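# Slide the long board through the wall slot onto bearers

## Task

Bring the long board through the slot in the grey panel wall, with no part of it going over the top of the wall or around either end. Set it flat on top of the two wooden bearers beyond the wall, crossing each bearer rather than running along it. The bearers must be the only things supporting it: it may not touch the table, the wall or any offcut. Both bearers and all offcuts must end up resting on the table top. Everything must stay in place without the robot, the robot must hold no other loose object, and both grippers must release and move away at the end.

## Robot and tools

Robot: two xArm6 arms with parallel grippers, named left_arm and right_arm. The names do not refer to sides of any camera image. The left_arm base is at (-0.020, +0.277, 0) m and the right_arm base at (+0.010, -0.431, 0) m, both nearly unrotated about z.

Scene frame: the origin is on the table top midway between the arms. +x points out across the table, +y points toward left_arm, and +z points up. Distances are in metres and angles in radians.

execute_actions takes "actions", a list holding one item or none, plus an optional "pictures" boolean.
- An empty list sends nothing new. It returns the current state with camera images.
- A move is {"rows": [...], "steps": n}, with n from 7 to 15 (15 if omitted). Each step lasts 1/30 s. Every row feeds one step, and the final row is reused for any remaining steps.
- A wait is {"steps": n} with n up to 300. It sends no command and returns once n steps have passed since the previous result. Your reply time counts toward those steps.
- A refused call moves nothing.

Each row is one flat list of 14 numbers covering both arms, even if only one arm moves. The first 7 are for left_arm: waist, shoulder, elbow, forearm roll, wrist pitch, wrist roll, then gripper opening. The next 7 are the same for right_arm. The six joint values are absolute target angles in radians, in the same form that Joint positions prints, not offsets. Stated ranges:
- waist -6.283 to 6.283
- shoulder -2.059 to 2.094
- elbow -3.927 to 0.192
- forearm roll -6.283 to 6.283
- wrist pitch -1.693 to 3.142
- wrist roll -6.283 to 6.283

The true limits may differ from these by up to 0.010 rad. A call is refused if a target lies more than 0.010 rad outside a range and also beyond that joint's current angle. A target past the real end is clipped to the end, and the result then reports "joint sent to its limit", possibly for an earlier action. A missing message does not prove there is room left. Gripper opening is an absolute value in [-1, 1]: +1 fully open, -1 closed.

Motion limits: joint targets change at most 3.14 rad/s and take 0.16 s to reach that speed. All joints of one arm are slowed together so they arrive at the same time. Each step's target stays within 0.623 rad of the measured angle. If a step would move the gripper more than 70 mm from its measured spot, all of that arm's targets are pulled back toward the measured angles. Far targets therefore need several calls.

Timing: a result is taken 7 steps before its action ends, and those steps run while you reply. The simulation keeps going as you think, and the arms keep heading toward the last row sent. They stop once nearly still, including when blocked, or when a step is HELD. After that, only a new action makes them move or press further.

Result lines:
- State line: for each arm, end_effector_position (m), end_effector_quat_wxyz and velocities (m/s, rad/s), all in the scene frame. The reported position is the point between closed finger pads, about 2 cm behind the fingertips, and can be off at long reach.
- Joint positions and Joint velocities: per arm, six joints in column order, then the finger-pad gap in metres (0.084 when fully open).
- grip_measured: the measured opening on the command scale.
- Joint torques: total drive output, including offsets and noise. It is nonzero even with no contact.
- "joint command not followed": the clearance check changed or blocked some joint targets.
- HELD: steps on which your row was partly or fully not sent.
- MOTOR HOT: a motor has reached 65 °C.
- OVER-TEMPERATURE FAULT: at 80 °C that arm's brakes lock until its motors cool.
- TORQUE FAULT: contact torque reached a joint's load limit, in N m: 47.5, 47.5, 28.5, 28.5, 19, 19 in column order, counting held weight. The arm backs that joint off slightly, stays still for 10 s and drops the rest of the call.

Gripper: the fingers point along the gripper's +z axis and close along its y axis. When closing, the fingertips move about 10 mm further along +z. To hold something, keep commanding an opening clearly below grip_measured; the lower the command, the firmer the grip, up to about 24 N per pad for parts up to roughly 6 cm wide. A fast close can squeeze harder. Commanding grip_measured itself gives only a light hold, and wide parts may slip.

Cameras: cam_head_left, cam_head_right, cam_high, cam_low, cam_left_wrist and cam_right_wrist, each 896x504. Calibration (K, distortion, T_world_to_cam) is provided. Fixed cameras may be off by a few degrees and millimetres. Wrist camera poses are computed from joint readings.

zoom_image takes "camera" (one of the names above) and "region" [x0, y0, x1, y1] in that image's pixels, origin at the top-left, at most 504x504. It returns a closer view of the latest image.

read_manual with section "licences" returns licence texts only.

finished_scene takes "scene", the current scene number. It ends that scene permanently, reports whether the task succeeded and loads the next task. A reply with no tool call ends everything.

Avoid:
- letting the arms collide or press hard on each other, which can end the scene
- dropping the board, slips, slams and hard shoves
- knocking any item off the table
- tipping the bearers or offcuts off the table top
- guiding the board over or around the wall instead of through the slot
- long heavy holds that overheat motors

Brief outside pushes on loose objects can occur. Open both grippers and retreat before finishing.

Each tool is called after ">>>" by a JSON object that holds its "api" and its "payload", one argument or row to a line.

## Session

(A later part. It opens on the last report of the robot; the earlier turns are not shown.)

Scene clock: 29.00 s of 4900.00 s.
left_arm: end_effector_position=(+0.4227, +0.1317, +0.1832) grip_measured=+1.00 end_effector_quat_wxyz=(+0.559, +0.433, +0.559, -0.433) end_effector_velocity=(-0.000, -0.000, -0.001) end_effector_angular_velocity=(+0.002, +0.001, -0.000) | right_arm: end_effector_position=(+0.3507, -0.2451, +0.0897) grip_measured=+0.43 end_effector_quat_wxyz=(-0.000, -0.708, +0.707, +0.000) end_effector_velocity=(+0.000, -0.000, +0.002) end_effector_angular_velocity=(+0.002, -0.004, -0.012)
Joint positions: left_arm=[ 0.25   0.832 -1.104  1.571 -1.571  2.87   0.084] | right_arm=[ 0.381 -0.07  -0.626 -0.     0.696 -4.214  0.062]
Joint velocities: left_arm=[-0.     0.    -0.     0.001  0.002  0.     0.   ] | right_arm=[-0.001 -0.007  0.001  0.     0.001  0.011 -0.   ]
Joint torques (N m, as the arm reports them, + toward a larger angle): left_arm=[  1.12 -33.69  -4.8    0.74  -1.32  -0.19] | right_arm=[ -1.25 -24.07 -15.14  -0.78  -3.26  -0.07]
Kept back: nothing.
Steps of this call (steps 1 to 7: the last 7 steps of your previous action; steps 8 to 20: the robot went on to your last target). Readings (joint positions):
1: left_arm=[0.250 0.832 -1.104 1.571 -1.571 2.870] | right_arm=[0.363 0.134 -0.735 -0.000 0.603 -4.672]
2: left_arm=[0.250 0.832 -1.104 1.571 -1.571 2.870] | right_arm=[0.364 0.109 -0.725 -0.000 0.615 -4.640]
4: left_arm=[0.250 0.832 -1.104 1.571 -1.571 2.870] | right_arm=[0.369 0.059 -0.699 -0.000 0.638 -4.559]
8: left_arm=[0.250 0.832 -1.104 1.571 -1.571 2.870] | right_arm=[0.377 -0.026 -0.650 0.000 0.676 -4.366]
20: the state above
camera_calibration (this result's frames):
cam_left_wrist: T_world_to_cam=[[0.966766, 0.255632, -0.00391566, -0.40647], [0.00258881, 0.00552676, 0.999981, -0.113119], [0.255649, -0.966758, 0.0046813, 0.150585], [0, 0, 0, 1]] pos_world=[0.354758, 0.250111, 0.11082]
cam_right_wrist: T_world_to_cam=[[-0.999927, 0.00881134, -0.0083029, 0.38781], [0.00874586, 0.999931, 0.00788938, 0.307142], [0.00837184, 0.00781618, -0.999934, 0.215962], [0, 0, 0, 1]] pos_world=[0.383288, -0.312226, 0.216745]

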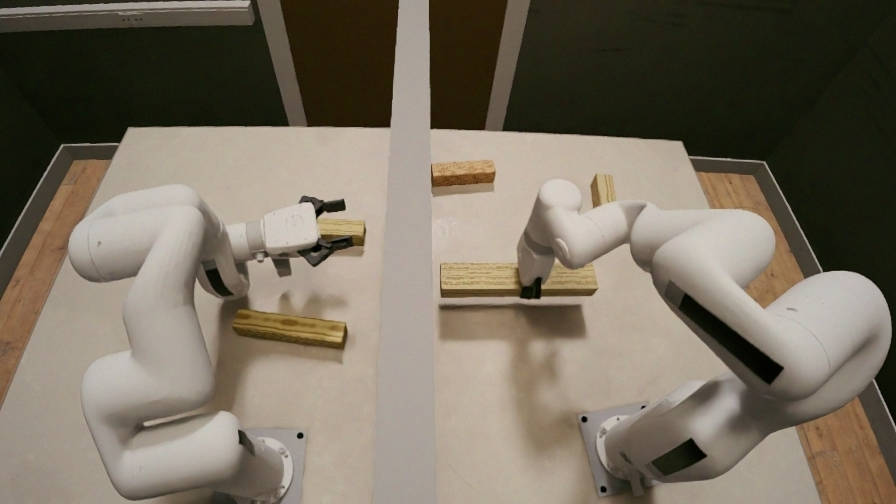

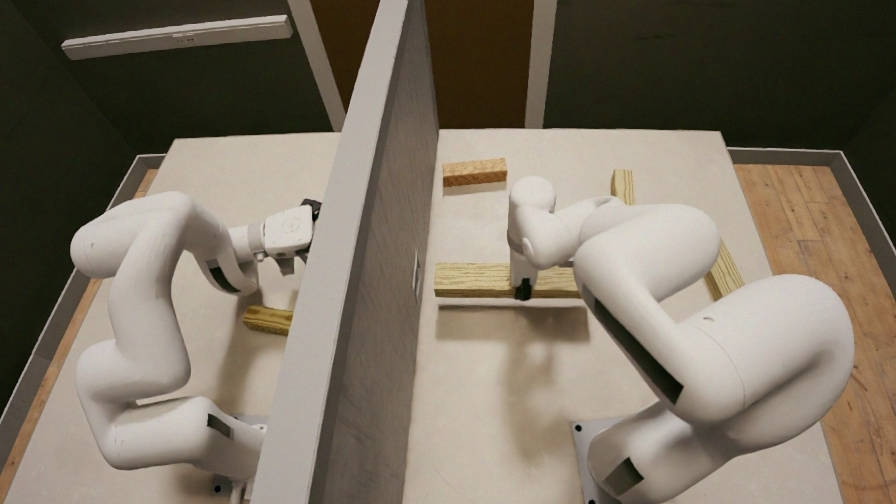

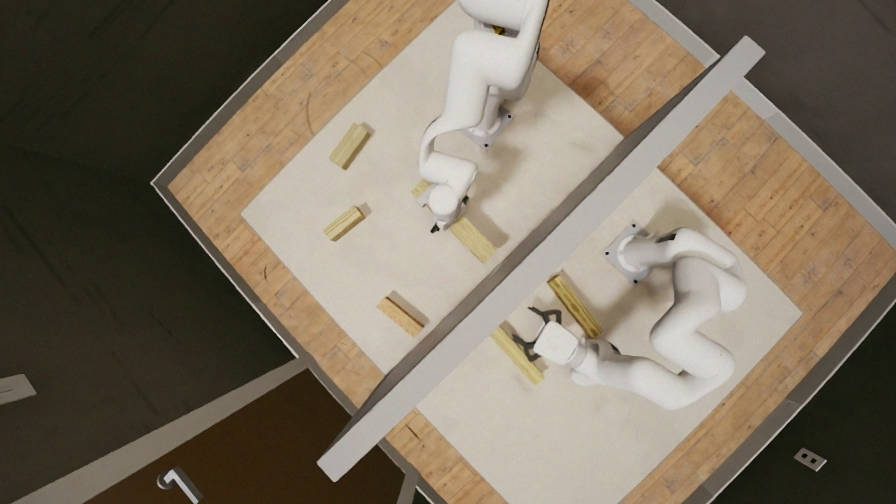

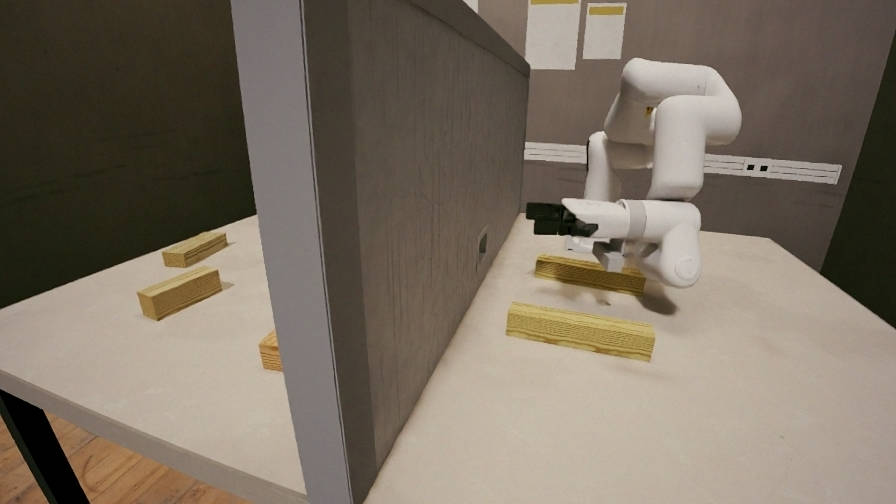

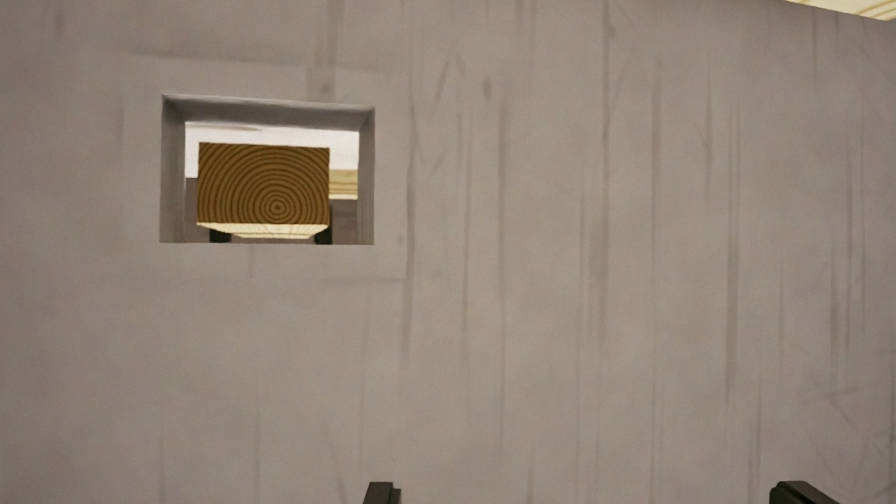

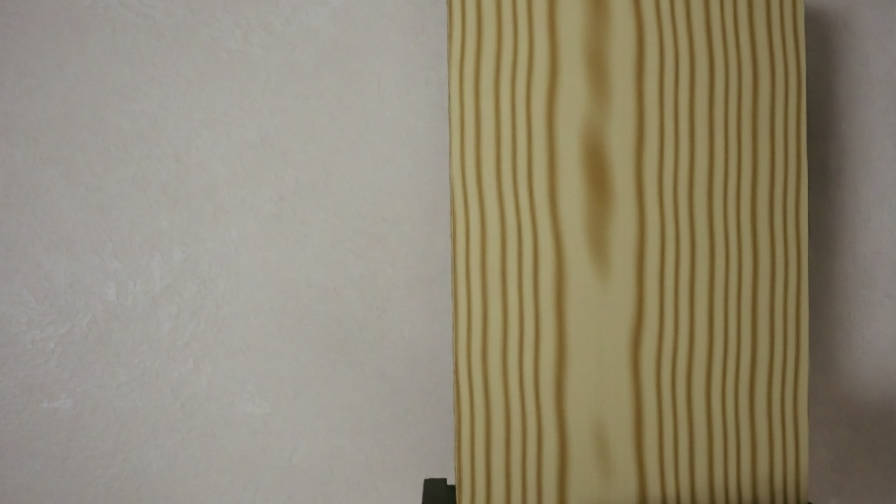

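>>> {"api": "execute_actions", "payload": {
  "actions": [
    {"rows":[[0.25,0.8319,-1.1038,1.571,-1.571,2.87,1,0.391,-0.0622,-0.6383,0,0.7005,-4.2033,-1],[0.25,0.8319,-1.1038,1.571,-1.571,2.87,1,0.4007,-0.0537,-0.651,0,0.7047,-4.1937,-1],[0.25,0.8319,-1.1038,1.571,-1.571,2.87,1,0.4104,-0.0452,-0.6637,0,0.7089,-4.184,-1],[0.25,0.8319,-1.1038,1.571,-1.571,2.87,1,0.4201,-0.0366,-0.6764,0,0.713,-4.1743,-1],[0.25,0.8319,-1.1038,1.571,-1.571,2.87,1,0.4297,-0.0281,-0.6891,0,0.7172,-4.1647,-1],[0.25,0.8319,-1.1038,1.571,-1.571,2.87,1,0.4394,-0.0196,-0.7018,0,0.7214,-4.155,-1]],"steps":10}
  ]
}}

>>> {"api": "execute_actions", "payload": {
  "actions": [
    {"steps":18}
  ],
  "pictures": true
}}

Scene clock: 29.90 s of 4900.00 s.
left_arm: end_effector_position=(+0.4227, +0.1317, +0.1832) grip_measured=+1.00 end_effector_quat_wxyz=(+0.559, +0.433, +0.559, -0.433) end_effector_velocity=(-0.000, +0.000, +0.000) end_effector_angular_velocity=(-0.001, +0.000, -0.000) | right_arm: end_effector_position=(+0.3510, -0.2431, +0.0902) grip_measured=+0.43 end_effector_quat_wxyz=(-0.000, -0.707, +0.707, +0.000) end_effector_velocity=(+0.011, +0.058, +0.008) end_effector_angular_velocity=(-0.005, +0.010, -0.004)
Joint positions: left_arm=[ 0.25   0.832 -1.104  1.571 -1.571  2.87   0.084] | right_arm=[ 0.385 -0.067 -0.631 -0.     0.699 -4.208  0.062]
Joint velocities: left_arm=[ 0.  0.  0.  0. -0. -0.  0.] | right_arm=[ 0.117  0.107 -0.151 -0.     0.055  0.12  -0.   ]
Joint torques (N m, as the arm reports them, + toward a larger angle): left_arm=[  0.87 -33.52  -4.99   0.71  -1.35  -0.36] | right_arm=[  0.49 -22.68 -16.4   -0.82  -3.49   0.27]
Steps of this call (steps 1 to 15: the robot went on to your last target; steps 16 to 24: nothing new was sent; steps 25 to 27: the first 3 steps of this action). Readings (joint positions):
25: left_arm=[0.250 0.832 -1.104 1.571 -1.571 2.870] | right_arm=[0.381 -0.071 -0.626 -0.000 0.696 -4.213]
26: left_arm=[0.250 0.832 -1.104 1.571 -1.571 2.870] | right_arm=[0.383 -0.070 -0.627 -0.000 0.697 -4.211]
27: the state above

Scene clock: 30.50 s of 4900.00 s.
left_arm: end_effector_position=(+0.4227, +0.1317, +0.1832) grip_measured=+1.00 end_effector_quat_wxyz=(+0.559, +0.433, +0.559, -0.433) end_effector_velocity=(+0.000, -0.000, +0.000) end_effector_angular_velocity=(+0.000, -0.000, -0.000) | right_arm: end_effector_position=(+0.3562, -0.2152, +0.0950) grip_measured=+0.43 end_effector_quat_wxyz=(-0.000, -0.707, +0.707, +0.000) end_effector_velocity=(+0.000, +0.001, +0.000) end_effector_angular_velocity=(+0.001, -0.001, +0.001)
Joint positions: left_arm=[ 0.25   0.832 -1.104  1.571 -1.571  2.87   0.084] | right_arm=[ 0.439 -0.02  -0.701 -0.     0.721 -4.155  0.062]
Joint velocities: left_arm=[-0.    -0.001  0.     0.     0.    -0.    -0.   ] | right_arm=[ 0.002  0.001 -0.002  0.     0.     0.     0.   ]
Joint torques (N m, as the arm reports them, + toward a larger angle): left_arm=[  1.12 -33.75  -4.78   0.85  -1.39  -0.23] | right_arm=[ -1.37 -25.83 -15.26  -0.83  -3.19   0.22]
Kept back: nothing.
Steps of this call (steps 1 to 7: the last 7 steps of your previous action; steps 8 to 18: the robot went on to your last target). Readings (joint positions):
1: left_arm=[0.250 0.832 -1.104 1.571 -1.571 2.870] | right_arm=[0.390 -0.063 -0.637 -0.000 0.701 -4.203]
2: left_arm=[0.250 0.832 -1.104 1.571 -1.571 2.870] | right_arm=[0.397 -0.057 -0.646 -0.000 0.703 -4.197]
4: left_arm=[0.250 0.832 -1.104 1.571 -1.571 2.870] | right_arm=[0.412 -0.043 -0.666 -0.000 0.710 -4.182]
8: left_arm=[0.250 0.832 -1.104 1.571 -1.571 2.870] | right_arm=[0.435 -0.024 -0.696 0.000 0.718 -4.161]
18: the state above
camera_calibration (this result's frames):
cam_left_wrist: T_world_to_cam=[[0.966766, 0.255631, -0.00391595, -0.40647], [0.00258911, 0.00552678, 0.999981, -0.113119], [0.255648, -0.966759, 0.00468125, 0.150585], [0, 0, 0, 1]] pos_world=[0.354758, 0.250111, 0.11082]
cam_right_wrist: T_world_to_cam=[[-0.999912, 0.00990181, -0.00880802, 0.393395], [0.00982992, 0.999918, 0.0081677, 0.276741], [0.00888818, 0.0080804, -0.999928, 0.220843], [0, 0, 0, 1]] pos_world=[0.388677, -0.282398, 0.222032]

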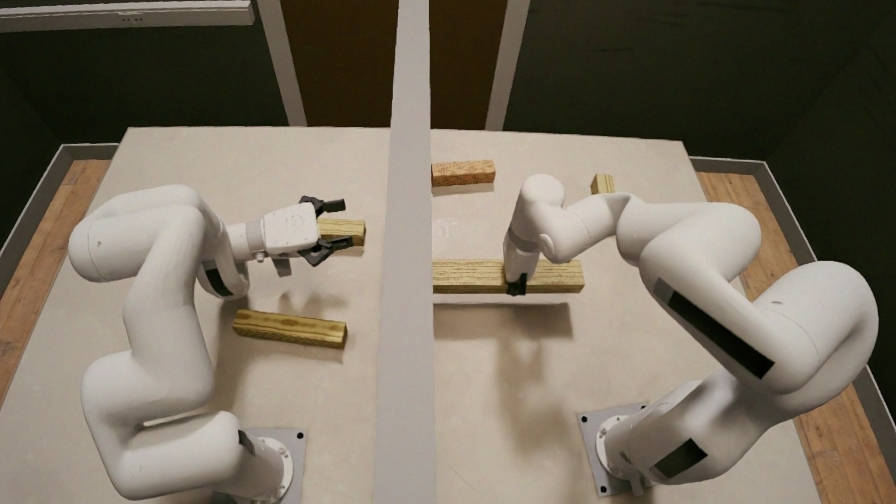

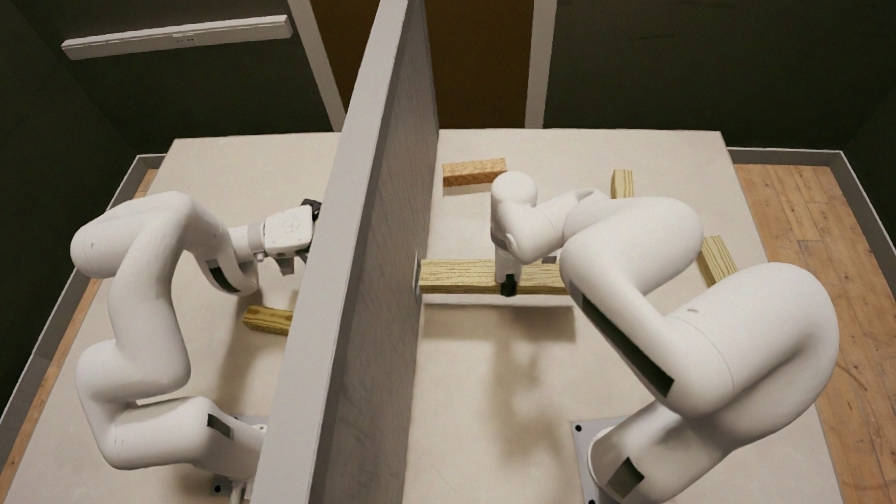

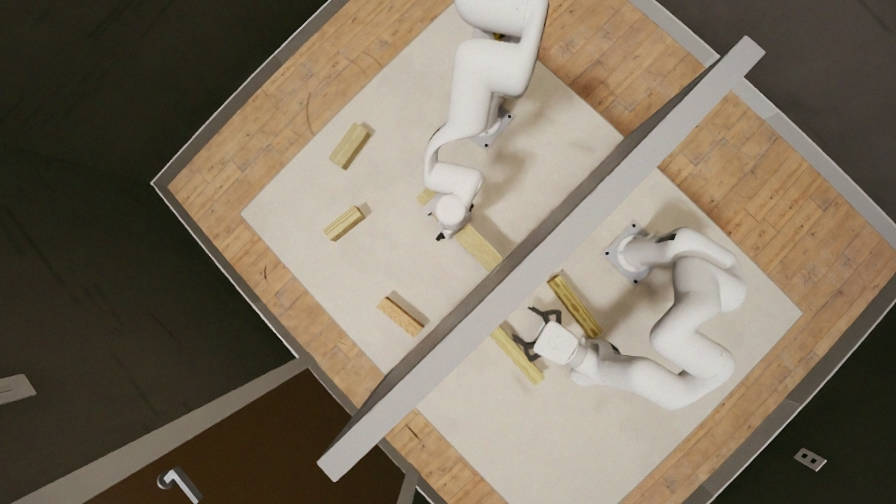

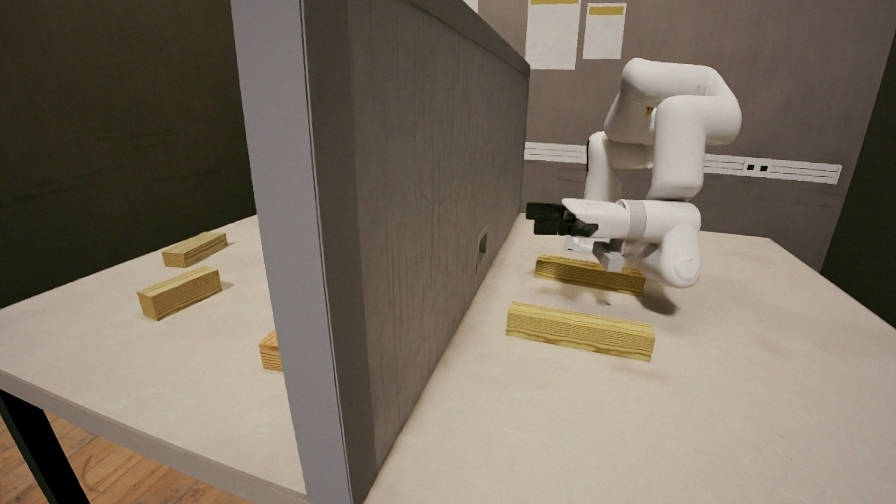

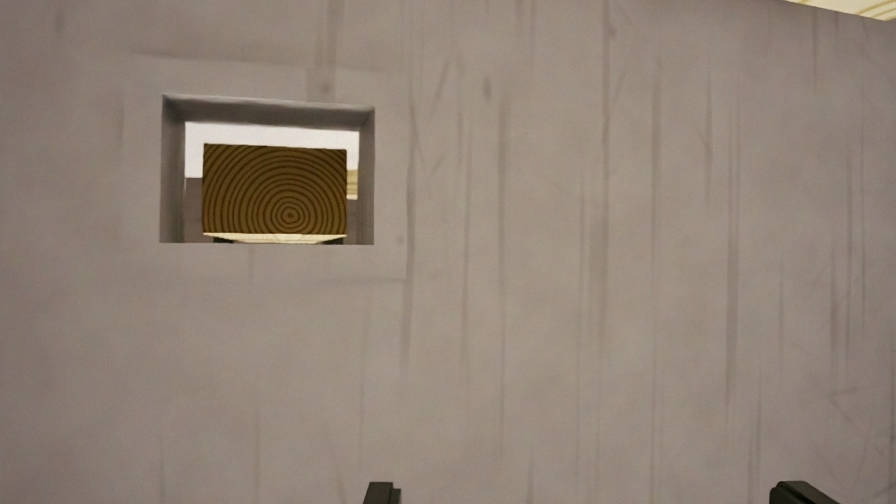

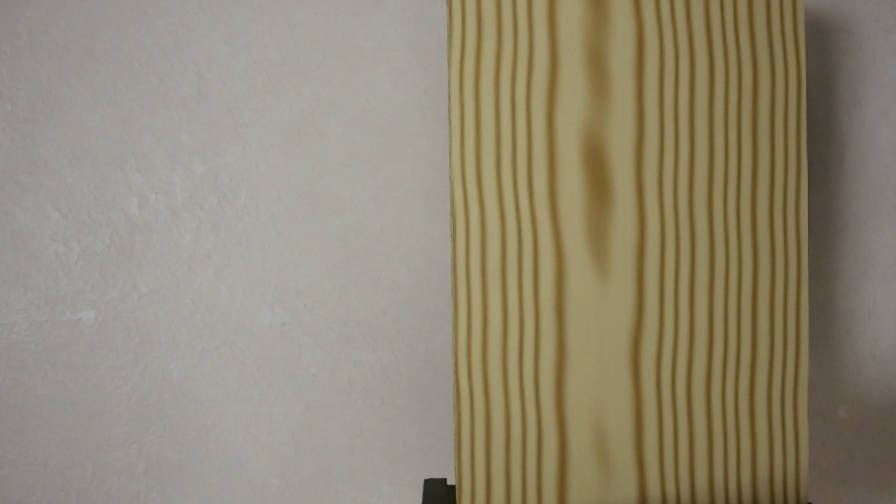

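>>> {"api": "execute_actions", "payload": {
  "actions": [
    {"rows":[[0.25,0.8319,-1.1038,1.571,-1.571,2.87,1,0.4407,-0.0176,-0.6972,0,0.7148,-4.1537,-1],[0.25,0.8319,-1.1038,1.571,-1.571,2.87,1,0.4407,-0.0176,-0.6972,0,0.7148,-4.1537,-1],[0.25,0.8319,-1.1038,1.571,-1.571,2.87,1,0.4506,-0.009,-0.7075,0,0.7165,-4.1438,-1],[0.25,0.8319,-1.1038,1.571,-1.571,2.87,1,0.4606,-0.0003,-0.7179,0,0.7182,-4.1338,-1],[0.25,0.8319,-1.1038,1.571,-1.571,2.87,1,0.4705,0.0083,-0.7282,0,0.7199,-4.1239,-1],[0.25,0.8319,-1.1038,1.571,-1.571,2.87,1,0.4805,0.0169,-0.7386,0,0.7217,-4.1139,-1],[0.25,0.8319,-1.1038,1.571,-1.571,2.87,1,0.4904,0.0255,-0.7489,0,0.7234,-4.104,-1],[0.25,0.8319,-1.1038,1.571,-1.571,2.87,1,0.5004,0.0342,-0.7593,0,0.7251,-4.094,-1],[0.25,0.8319,-1.1038,1.571,-1.571,2.87,1,0.5103,0.0428,-0.7696,0,0.7268,-4.0841,-1],[0.25,0.8319,-1.1038,1.571,-1.571,2.87,1,0.5194,0.0519,-0.7811,0,0.7292,-4.075,-1],[0.25,0.8319,-1.1038,1.571,-1.571,2.87,1,0.5285,0.061,-0.7925,0,0.7315,-4.0659,-1],[0.25,0.8319,-1.1038,1.571,-1.571,2.87,1,0.5376,0.0702,-0.804,0,0.7338,-4.0569,-1],[0.25,0.8319,-1.1038,1.571,-1.571,2.87,1,0.5466,0.0793,-0.8155,0,0.7362,-4.0478,-1],[0.25,0.8319,-1.1038,1.571,-1.571,2.87,1,0.5557,0.0884,-0.8269,0,0.7385,-4.0387,-1],[0.25,0.8319,-1.1038,1.571,-1.571,2.87,1,0.5648,0.0975,-0.8384,0,0.7409,-4.0296,-1]],"steps":15}
  ]
}}

>>> {"api": "execute_actions", "payload": {
  "actions": [
    {"steps":18}
  ],
  "pictures": true
}}

Scene clock: 31.70 s of 4900.00 s.
left_arm: end_effector_position=(+0.4227, +0.1317, +0.1832) grip_measured=+1.00 end_effector_quat_wxyz=(+0.559, +0.433, +0.559, -0.433) end_effector_velocity=(+0.000, -0.000, -0.001) end_effector_angular_velocity=(+0.001, +0.001, +0.001) | right_arm: end_effector_position=(+0.3556, -0.2032, +0.0932) grip_measured=+0.43 end_effector_quat_wxyz=(-0.000, -0.707, +0.707, +0.000) end_effector_velocity=(+0.004, +0.125, +0.001) end_effector_angular_velocity=(+0.006, -0.010, +0.008)
Joint positions: left_arm=[ 0.25   0.832 -1.104  1.571 -1.571  2.87   0.084] | right_arm=[ 0.464  0.003 -0.722 -0.     0.72  -4.13   0.062]
Joint velocities: left_arm=[-0.     0.001  0.    -0.     0.002  0.    -0.   ] | right_arm=[ 0.248  0.212 -0.254  0.     0.03   0.239  0.   ]
Joint torques (N m, as the arm reports them, + toward a larger angle): left_arm=[  1.05 -33.83  -4.86   0.78  -1.36  -0.18] | right_arm=[ -0.01 -25.49 -15.57  -0.69  -3.44   0.28]
Steps of this call (steps 1 to 15: the robot went on to your last target; steps 16 to 28: nothing new was sent; steps 29 to 36: the first 8 steps of this action). Readings (joint positions):
29: left_arm=[0.250 0.832 -1.104 1.571 -1.571 2.870] | right_arm=[0.439 -0.020 -0.702 -0.000 0.721 -4.155]
30: left_arm=[0.250 0.832 -1.104 1.571 -1.571 2.870] | right_arm=[0.440 -0.019 -0.701 -0.000 0.720 -4.155]
32: left_arm=[0.250 0.832 -1.104 1.571 -1.571 2.870] | right_arm=[0.441 -0.018 -0.701 -0.000 0.718 -4.153]
36: the state above

Scene clock: 32.30 s of 4900.00 s.
left_arm: end_effector_position=(+0.4227, +0.1317, +0.1832) grip_measured=+1.00 end_effector_quat_wxyz=(+0.559, +0.433, +0.559, -0.433) end_effector_velocity=(-0.000, +0.000, -0.000) end_effector_angular_velocity=(-0.001, +0.001, -0.000) | right_arm: end_effector_position=(+0.3552, -0.1505, +0.0930) grip_measured=+0.43 end_effector_quat_wxyz=(-0.000, -0.707, +0.707, +0.000) end_effector_velocity=(+0.000, +0.003, +0.000) end_effector_angular_velocity=(+0.001, -0.001, -0.002)
Joint positions: left_arm=[ 0.25   0.832 -1.104  1.571 -1.571  2.87   0.084] | right_arm=[ 0.564  0.097 -0.837 -0.     0.741 -4.03   0.062]
Joint velocities: left_arm=[ 0.     0.001 -0.     0.    -0.001  0.     0.   ] | right_arm=[ 0.005  0.005 -0.007  0.     0.001  0.006  0.   ]
Joint torques (N m, as the arm reports them, + toward a larger angle): left_arm=[  0.91 -33.58  -4.85   0.77  -1.41  -0.29] | right_arm=[ -1.22 -29.44 -15.57  -0.72  -3.22   0.21]
Kept back: nothing.
Steps of this call (steps 1 to 7: the last 7 steps of your previous action; steps 8 to 18: the robot went on to your last target). Readings (joint positions):
1: left_arm=[0.250 0.832 -1.104 1.571 -1.571 2.870] | right_arm=[0.473 0.011 -0.731 -0.000 0.721 -4.121]
2: left_arm=[0.250 0.832 -1.104 1.571 -1.571 2.870] | right_arm=[0.482 0.018 -0.741 0.000 0.722 -4.112]
4: left_arm=[0.250 0.832 -1.104 1.571 -1.571 2.870] | right_arm=[0.501 0.035 -0.761 0.000 0.725 -4.094]
8: left_arm=[0.250 0.832 -1.104 1.571 -1.571 2.870] | right_arm=[0.537 0.070 -0.804 0.000 0.734 -4.058]
18: the state above
camera_calibration (this result's frames):
cam_left_wrist: T_world_to_cam=[[0.966766, 0.255631, -0.00391589, -0.40647], [0.00258905, 0.00552674, 0.999981, -0.113119], [0.255648, -0.966759, 0.00468123, 0.150585], [0, 0, 0, 1]] pos_world=[0.354758, 0.250111, 0.11082]
cam_right_wrist: T_world_to_cam=[[-0.999912, 0.010029, -0.00872444, 0.391703], [0.00995863, 0.999918, 0.00806798, 0.212059], [0.00880463, 0.00798038, -0.999929, 0.218363], [0, 0, 0, 1]] pos_world=[0.387634, -0.217713, 0.220054]

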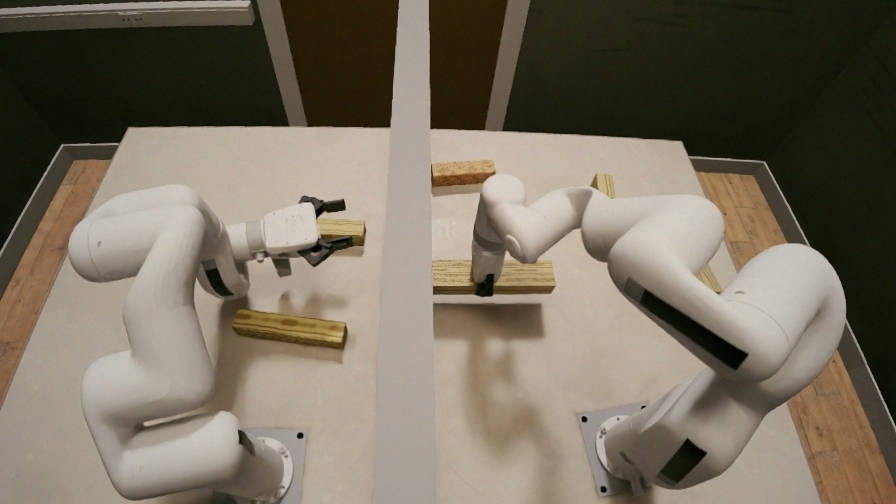

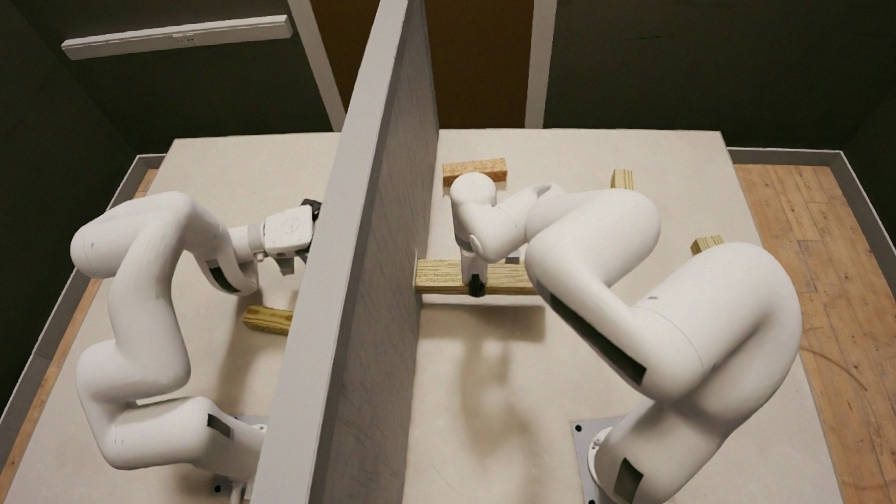

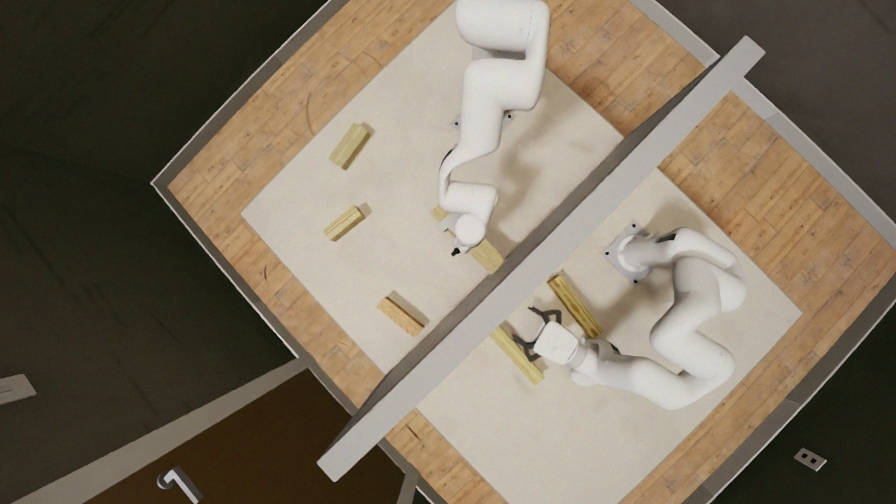

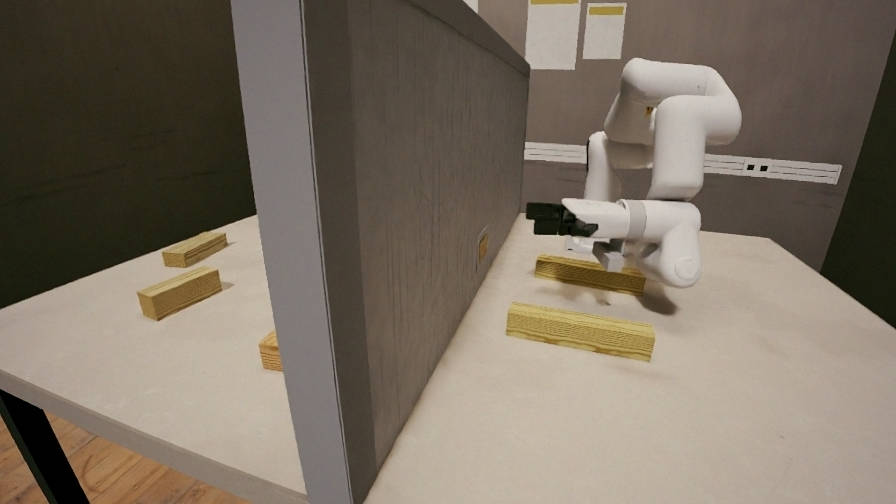

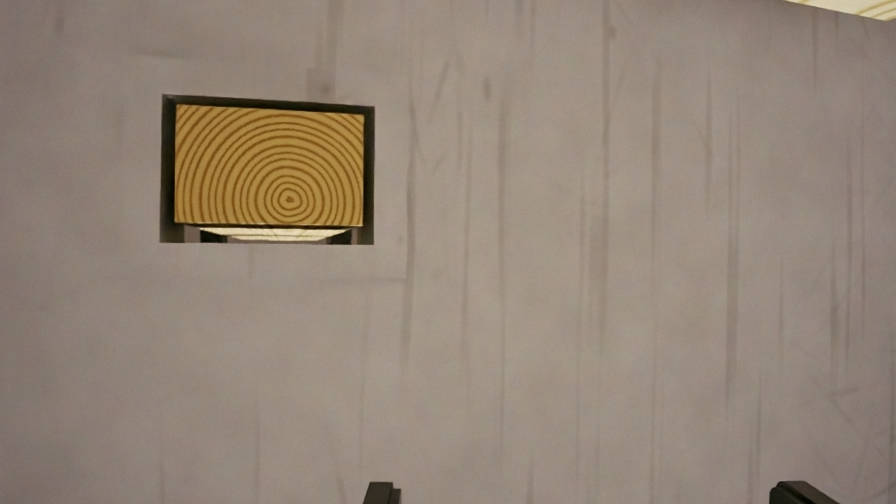

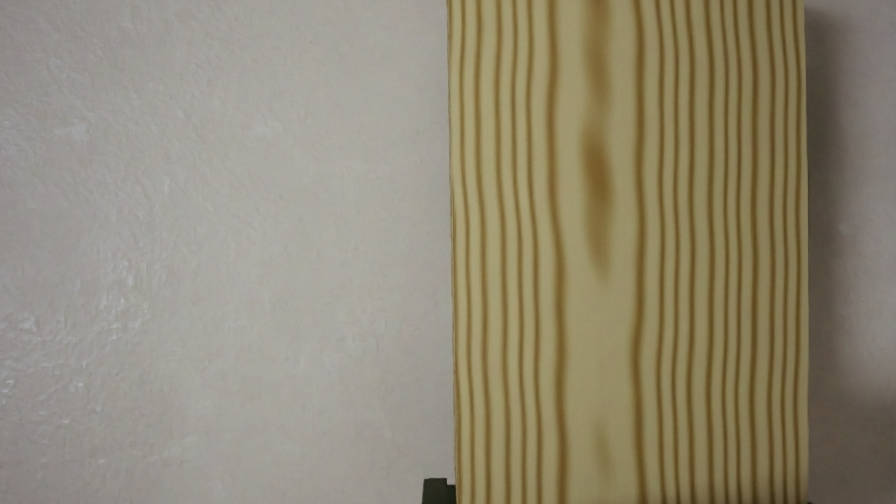

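>>> {"api": "execute_actions", "payload": {
  "actions": [
    {"rows":[[0.25,0.80,-1.095,1.52,-1.571,2.9,1,0.5731,0.107,-0.8513,0,0.7443,-4.0213,-1],[0.25,0.76,-1.083,1.46,-1.571,2.95,1,0.5814,0.1164,-0.8641,0,0.7477,-4.013,-1],[0.25,0.72,-1.07,1.40,-1.571,3.0,1,0.5897,0.1259,-0.877,0,0.7511,-4.0047,-1],[0.25,0.68,-1.058,1.34,-1.571,3.05,1,0.5979,0.1353,-0.8899,0,0.7546,-3.9965,-1],[0.25,0.64,-1.046,1.28,-1.571,3.1,1,0.6062,0.1448,-0.9028,0,0.758,-3.9882,-1],[0.25,0.60,-1.034,1.22,-1.571,3.15,1,0.6145,0.1542,-0.9156,0,0.7614,-3.9799,-1],[0.25,0.56,-1.022,1.16,-1.571,3.2,1,0.6228,0.1637,-0.9285,0,0.7648,-3.9716,-1],[0.25,0.52,-1.01,1.10,-1.55,3.25,1,0.6297,0.1732,-0.9415,0,0.7683,-3.9647,-1],[0.25,0.48,-0.998,1.04,-1.52,3.3,1,0.6366,0.1827,-0.9545,0,0.7718,-3.9578,-1],[0.25,0.44,-0.986,0.98,-1.48,3.35,1,0.6435,0.1922,-0.9675,0,0.7753,-3.9509,-1],[0.25,0.40,-0.974,0.92,-1.44,3.4,1,0.6505,0.2017,-0.9806,0,0.7789,-3.944,-1],[0.25,0.36,-0.962,0.86,-1.40,3.45,1,0.6574,0.2112,-0.9936,0,0.7824,-3.937,-1],[0.25,0.32,-0.95,0.80,-1.36,3.5,1,0.6643,0.2207,-1.0066,0,0.7859,-3.9301,-1],[0.25,0.28,-0.938,0.74,-1.32,3.55,1,0.6712,0.2302,-1.0196,0,0.7894,-3.9232,-1],[0.25,0.24,-0.926,0.68,-1.28,3.6,1,0.6781,0.2397,-1.0326,0,0.7929,-3.9163,-1]],"steps":15}
  ]
}}

>>> {"api": "execute_actions", "payload": {
  "actions": [
    {"rows":[[0.25,0.24,-0.926,0.68,-1.28,3.6,1,0.6781,0.2397,-1.0326,0,0.7929,-3.9163,-1],[0.25,0.24,-0.926,0.68,-1.28,3.6,1,0.6781,0.2397,-1.0326,0,0.7929,-3.9163,-1],[0.25,0.20,-0.914,0.61,-1.22,3.65,1,0.6781,0.2397,-1.0326,0,0.7929,-3.9163,-1],[0.25,0.16,-0.902,0.54,-1.16,3.7,1,0.6781,0.2397,-1.0326,0,0.7929,-3.9163,-1],[0.25,0.12,-0.89,0.47,-1.10,3.75,1,0.6781,0.2397,-1.0326,0,0.7929,-3.9163,-1],[0.25,0.08,-0.878,0.40,-1.04,3.8,1,0.6781,0.2397,-1.0326,0,0.7929,-3.9163,-1],[0.25,0.04,-0.866,0.33,-0.98,3.85,1,0.6781,0.2397,-1.0326,0,0.7929,-3.9163,-1],[0.25,0.0,-0.854,0.26,-0.92,3.9,1,0.6781,0.2397,-1.0326,0,0.7929,-3.9163,-1],[0.25,-0.04,-0.842,0.19,-0.86,3.95,1,0.6781,0.2397,-1.0326,0,0.7929,-3.9163,-1],[0.25,-0.08,-0.83,0.12,-0.80,4.0,1,0.6781,0.2397,-1.0326,0,0.7929,-3.9163,-1],[0.25,-0.12,-0.818,0.06,-0.74,4.05,1,0.6781,0.2397,-1.0326,0,0.7929,-3.9163,-1],[0.25,-0.1443,-0.8102,0.0,-0.68,4.1,1,0.6781,0.2397,-1.0326,0,0.7929,-3.9163,-1],[0.25,-0.1443,-0.8102,0.0,-0.62,4.15,1,0.6781,0.2397,-1.0326,0,0.7929,-3.9163,-1],[0.25,-0.1443,-0.8102,0.0,-0.56,4.2,1,0.6781,0.2397,-1.0326,0,0.7929,-3.9163,-1],[0.25,-0.1443,-0.8102,0.0,-0.50,4.255,1,0.6781,0.2397,-1.0326,0,0.7929,-3.9163,-1]],"steps":15}
  ]
}}

>>> {"api": "execute_actions", "payload": {
  "actions": [
    {"steps":12}
  ]
}}

Scene clock: 34.80 s of 4900.00 s.
left_arm: end_effector_position=(+0.4616, +0.1457, +0.2391) grip_measured=+1.00 end_effector_quat_wxyz=(+0.650, +0.433, +0.531, -0.329) end_effector_velocity=(+0.209, +0.104, +0.370) end_effector_angular_velocity=(+0.124, -1.408, +1.056) | right_arm: end_effector_position=(+0.3557, -0.1295, +0.0938) grip_measured=+0.43 end_effector_quat_wxyz=(+0.000, -0.707, +0.707, -0.000) end_effector_velocity=(-0.000, +0.140, +0.004) end_effector_angular_velocity=(+0.003, -0.003, +0.007)
Joint positions: left_arm=[ 0.25   0.715 -1.07   1.394 -1.571  3.007  0.084] | right_arm=[ 0.599  0.136 -0.892  0.     0.755 -3.996  0.062]
Joint velocities: left_arm=[ 0.002 -0.733  0.195 -1.069 -0.003  0.869  0.   ] | right_arm=[ 0.23   0.261 -0.357  0.     0.091  0.223 -0.   ]
Joint torques (N m, as the arm reports them, + toward a larger angle): left_arm=[  1.19 -31.28  -5.15   0.37  -1.26  -0.23] | right_arm=[ -0.5  -30.45 -15.64  -0.84  -3.18   0.46]
Steps of this call (steps 1 to 15: the robot went on to your last target; steps 16 to 67: nothing new was sent; steps 68 to 75: the first 8 steps of this action). Readings (joint positions):
68: left_arm=[0.250 0.832 -1.104 1.571 -1.571 2.870] | right_arm=[0.565 0.098 -0.839 -0.000 0.741 -4.029]
69: left_arm=[0.250 0.830 -1.102 1.566 -1.571 2.873] | right_arm=[0.566 0.099 -0.840 -0.000 0.742 -4.028]
71: left_arm=[0.250 0.808 -1.094 1.530 -1.571 2.899] | right_arm=[0.572 0.106 -0.850 -0.000 0.745 -4.021]
75: the state above

Scene clock: 35.30 s of 4900.00 s.
left_arm: end_effector_position=(+0.5563, +0.2298, +0.4012) grip_measured=+1.00 end_effector_quat_wxyz=(+0.766, +0.393, +0.500, +0.095) end_effector_velocity=(+0.144, +0.268, +0.285) end_effector_angular_velocity=(+0.584, -0.475, +1.594) | right_arm: end_effector_position=(+0.3551, -0.0790, +0.0939) grip_measured=+0.43 end_effector_quat_wxyz=(-0.000, -0.707, +0.707, -0.000) end_effector_velocity=(+0.001, +0.008, +0.001) end_effector_angular_velocity=(-0.001, +0.001, -0.007)
Joint positions: left_arm=[ 0.25   0.33  -0.954  0.808 -1.321  3.486  0.084] | right_arm=[ 0.677  0.238 -1.03  -0.     0.792 -3.918  0.062]
Joint velocities: left_arm=[-0.    -0.777  0.235 -1.272  0.891  0.97   0.   ] | right_arm=[ 0.01   0.017 -0.026 -0.     0.01   0.017  0.   ]
Joint torques (N m, as the arm reports them, + toward a larger angle): left_arm=[  1.51 -30.55  -9.1    0.13  -1.04  -0.32] | right_arm=[ -1.47 -33.34 -15.74  -0.66  -3.12   0.12]
Steps of this call (steps 1 to 7: the last 7 steps of your previous action; steps 8 to 15: the first 8 steps of this action). Readings (joint positions):
8: left_arm=[0.250 0.514 -1.009 1.092 -1.487 3.257] | right_arm=[0.657 0.211 -0.993 0.000 0.782 -3.938]
9: left_arm=[0.250 0.487 -1.001 1.052 -1.467 3.290] | right_arm=[0.663 0.219 -1.004 0.000 0.785 -3.932]
11: left_arm=[0.250 0.435 -0.985 0.973 -1.426 3.356] | right_arm=[0.672 0.231 -1.021 0.000 0.789 -3.923]
15: the state above

Scene clock: 35.70 s of 4900.00 s.
left_arm: end_effector_position=(+0.5783, +0.3711, +0.4738) grip_measured=+1.00 end_effector_quat_wxyz=(+0.619, +0.318, +0.608, +0.382) end_effector_velocity=(-0.073, +0.410, +0.019) end_effector_angular_velocity=(+0.528, +1.013, +1.494) | right_arm: end_effector_position=(+0.3552, -0.0781, +0.0940) grip_measured=+0.43 end_effector_quat_wxyz=(-0.000, -0.707, +0.707, -0.000) end_effector_velocity=(-0.001, +0.000, -0.001) end_effector_angular_velocity=(-0.001, +0.001, +0.001)
Joint positions: left_arm=[ 0.25   0.001 -0.854  0.253 -0.794  3.986  0.084] | right_arm=[ 0.678  0.24  -1.032 -0.     0.793 -3.916  0.062]
Joint velocities: left_arm=[ 0.001 -0.907  0.277 -1.59   1.84   1.688  0.   ] | right_arm=[ 0.001  0.001  0.     0.    -0.     0.     0.   ]
Joint torques (N m, as the arm reports them, + toward a larger angle): left_arm=[  1.29 -27.71 -11.37   0.54  -1.25  -0.21] | right_arm=[ -1.38 -33.83 -15.78  -0.72  -3.2    0.25]
Kept back: nothing.
Steps of this call (steps 1 to 7: the last 7 steps of your previous action; steps 8 to 12: the robot went on to your last target). Readings (joint positions):
1: left_arm=[0.250 0.304 -0.946 0.765 -1.291 3.519] | right_arm=[0.677 0.239 -1.031 -0.000 0.793 -3.917]
2: left_arm=[0.250 0.278 -0.938 0.722 -1.259 3.551] | right_arm=[0.677 0.239 -1.031 -0.000 0.793 -3.917]
4: left_arm=[0.250 0.225 -0.922 0.635 -1.191 3.618] | right_arm=[0.678 0.239 -1.032 -0.000 0.793 -3.917]
8: left_arm=[0.250 0.114 -0.889 0.453 -1.023 3.776] | right_arm=[0.678 0.239 -1.032 -0.000 0.793 -3.916]
12: the state above

>>> {"api": "execute_actions", "payload": {
  "actions": [
    {"rows":[[0.2,-0.1443,-0.8102,0.0,-0.2,4.255,1,0.6781,0.2397,-1.0326,0,0.7929,-3.9163,-1],[0.2,-0.1443,-0.8102,0.0,-0.2,4.255,1,0.6781,0.2397,-1.0326,0,0.7929,-3.9163,-1],[0.2,-0.1443,-0.8102,0.0,-0.2,4.255,1,0.6781,0.2397,-1.0326,0,0.7929,-3.9163,-1],[0.15,-0.1443,-0.8102,0.0,0.0,4.255,1,0.6781,0.2397,-1.0326,0,0.7929,-3.9163,-1],[0.15,-0.1443,-0.8102,0.0,0.0,4.255,1,0.6781,0.2397,-1.0326,0,0.7929,-3.9163,-1],[0.15,-0.1443,-0.8102,0.0,0.0,4.255,1,0.6781,0.2397,-1.0326,0,0.7929,-3.9163,-1],[0.1,-0.1443,-0.8102,0.0,0.2,4.255,1,0.6781,0.2397,-1.0326,0,0.7929,-3.9163,-1],[0.1,-0.1443,-0.8102,0.0,0.2,4.255,1,0.6781,0.2397,-1.0326,0,0.7929,-3.9163,-1],[0.1,-0.1443,-0.8102,0.0,0.2,4.255,1,0.6781,0.2397,-1.0326,0,0.7929,-3.9163,-1],[0.0,-0.1443,-0.8102,0.0,0.5,4.255,1,0.6781,0.2397,-1.0326,0,0.7929,-3.9163,-1],[0.0,-0.1443,-0.8102,0.0,0.5,4.255,1,0.6781,0.2397,-1.0326,0,0.7929,-3.9163,-1],[-0.1,-0.1443,-0.8102,0.0,0.9545,4.255,1,0.6781,0.2397,-1.0326,0,0.7929,-3.9163,-1]],"steps":15}
  ]
}}

>>> {"api": "execute_actions", "payload": {
  "actions": [
    {"steps":24}
  ]
}}

Scene clock: 36.47 s of 4900.00 s.
left_arm: end_effector_position=(+0.5660, +0.3960, +0.3969) grip_measured=+1.00 end_effector_quat_wxyz=(+0.442, +0.366, +0.744, +0.341) end_effector_velocity=(+0.002, -0.198, -0.405) end_effector_angular_velocity=(-0.300, +1.486, -0.325) | right_arm: end_effector_position=(+0.3551, -0.0781, +0.0940) grip_measured=+0.43 end_effector_quat_wxyz=(+0.000, -0.707, +0.707, -0.000) end_effector_velocity=(-0.000, -0.000, -0.000) end_effector_angular_velocity=(-0.001, +0.001, +0.000)
Joint positions: left_arm=[ 0.198 -0.144 -0.81   0.    -0.232  4.255  0.084] | right_arm=[ 0.678  0.24  -1.033  0.     0.793 -3.916  0.062]
Joint velocities: left_arm=[-0.325  0.01   0.017  0.     1.489  0.001  0.   ] | right_arm=[ 0.     0.001  0.    -0.    -0.     0.    -0.   ]
Joint torques (N m, as the arm reports them, + toward a larger angle): left_arm=[  0.84 -25.01 -13.02   1.21  -2.19  -0.17] | right_arm=[ -1.41 -33.92 -15.84  -0.69  -3.16   0.23]
Steps of this call (steps 1 to 15: the robot went on to your last target; steps 16 to 23: the first 8 steps of this action). Readings (joint positions):
16: left_arm=[0.250 -0.143 -0.810 0.001 -0.500 4.254] | right_arm=[0.678 0.240 -1.033 -0.000 0.793 -3.916]
17: left_arm=[0.249 -0.144 -0.810 0.001 -0.494 4.255] | right_arm=[0.678 0.240 -1.033 -0.000 0.793 -3.916]
19: left_arm=[0.238 -0.145 -0.812 0.000 -0.440 4.255] | right_arm=[0.678 0.240 -1.033 -0.000 0.793 -3.916]
23: the state above

Scene clock: 37.27 s of 4900.00 s.
left_arm: end_effector_position=(+0.4081, +0.2410, +0.1755) grip_measured=+1.00 end_effector_quat_wxyz=(+0.031, +0.564, +0.825, +0.017) end_effector_velocity=(-0.239, -0.062, -0.092) end_effector_angular_velocity=(+0.079, +0.941, -0.190) | right_arm: end_effector_position=(+0.3551, -0.0781, +0.0940) grip_measured=+0.43 end_effector_quat_wxyz=(+0.000, -0.707, +0.707, -0.000) end_effector_velocity=(-0.000, +0.001, +0.001) end_effector_angular_velocity=(+0.001, -0.001, +0.001)
Joint positions: left_arm=[-0.087 -0.144 -0.809 -0.     0.883  4.255  0.084] | right_arm=[ 0.678  0.24  -1.033 -0.     0.793 -3.916  0.062]
Joint velocities: left_arm=[-0.191  0.002  0.011 -0.001  0.931 -0.001 -0.   ] | right_arm=[ 0.001 -0.001 -0.     0.    -0.    -0.    -0.   ]
Joint torques (N m, as the arm reports them, + toward a larger angle): left_arm=[  4.02 -24.05 -13.08   1.06  -2.25  -0.27] | right_arm=[ -1.28 -33.98 -15.82  -0.79  -3.18   0.26]
Kept back: nothing.
Steps of this call (steps 1 to 7: the last 7 steps of your previous action; steps 8 to 24: the robot went on to your last target). Readings (joint positions):
1: left_arm=[0.187 -0.143 -0.809 0.000 -0.183 4.255] | right_arm=[0.678 0.240 -1.033 -0.000 0.793 -3.916]
2: left_arm=[0.176 -0.143 -0.809 0.000 -0.135 4.255] | right_arm=[0.678 0.240 -1.033 0.000 0.793 -3.916]
4: left_arm=[0.151 -0.144 -0.810 0.000 -0.041 4.255] | right_arm=[0.678 0.240 -1.033 -0.000 0.793 -3.916]
8: left_arm=[0.087 -0.144 -0.810 0.000 0.126 4.255] | right_arm=[0.678 0.240 -1.033 -0.000 0.793 -3.916]
24: the state above


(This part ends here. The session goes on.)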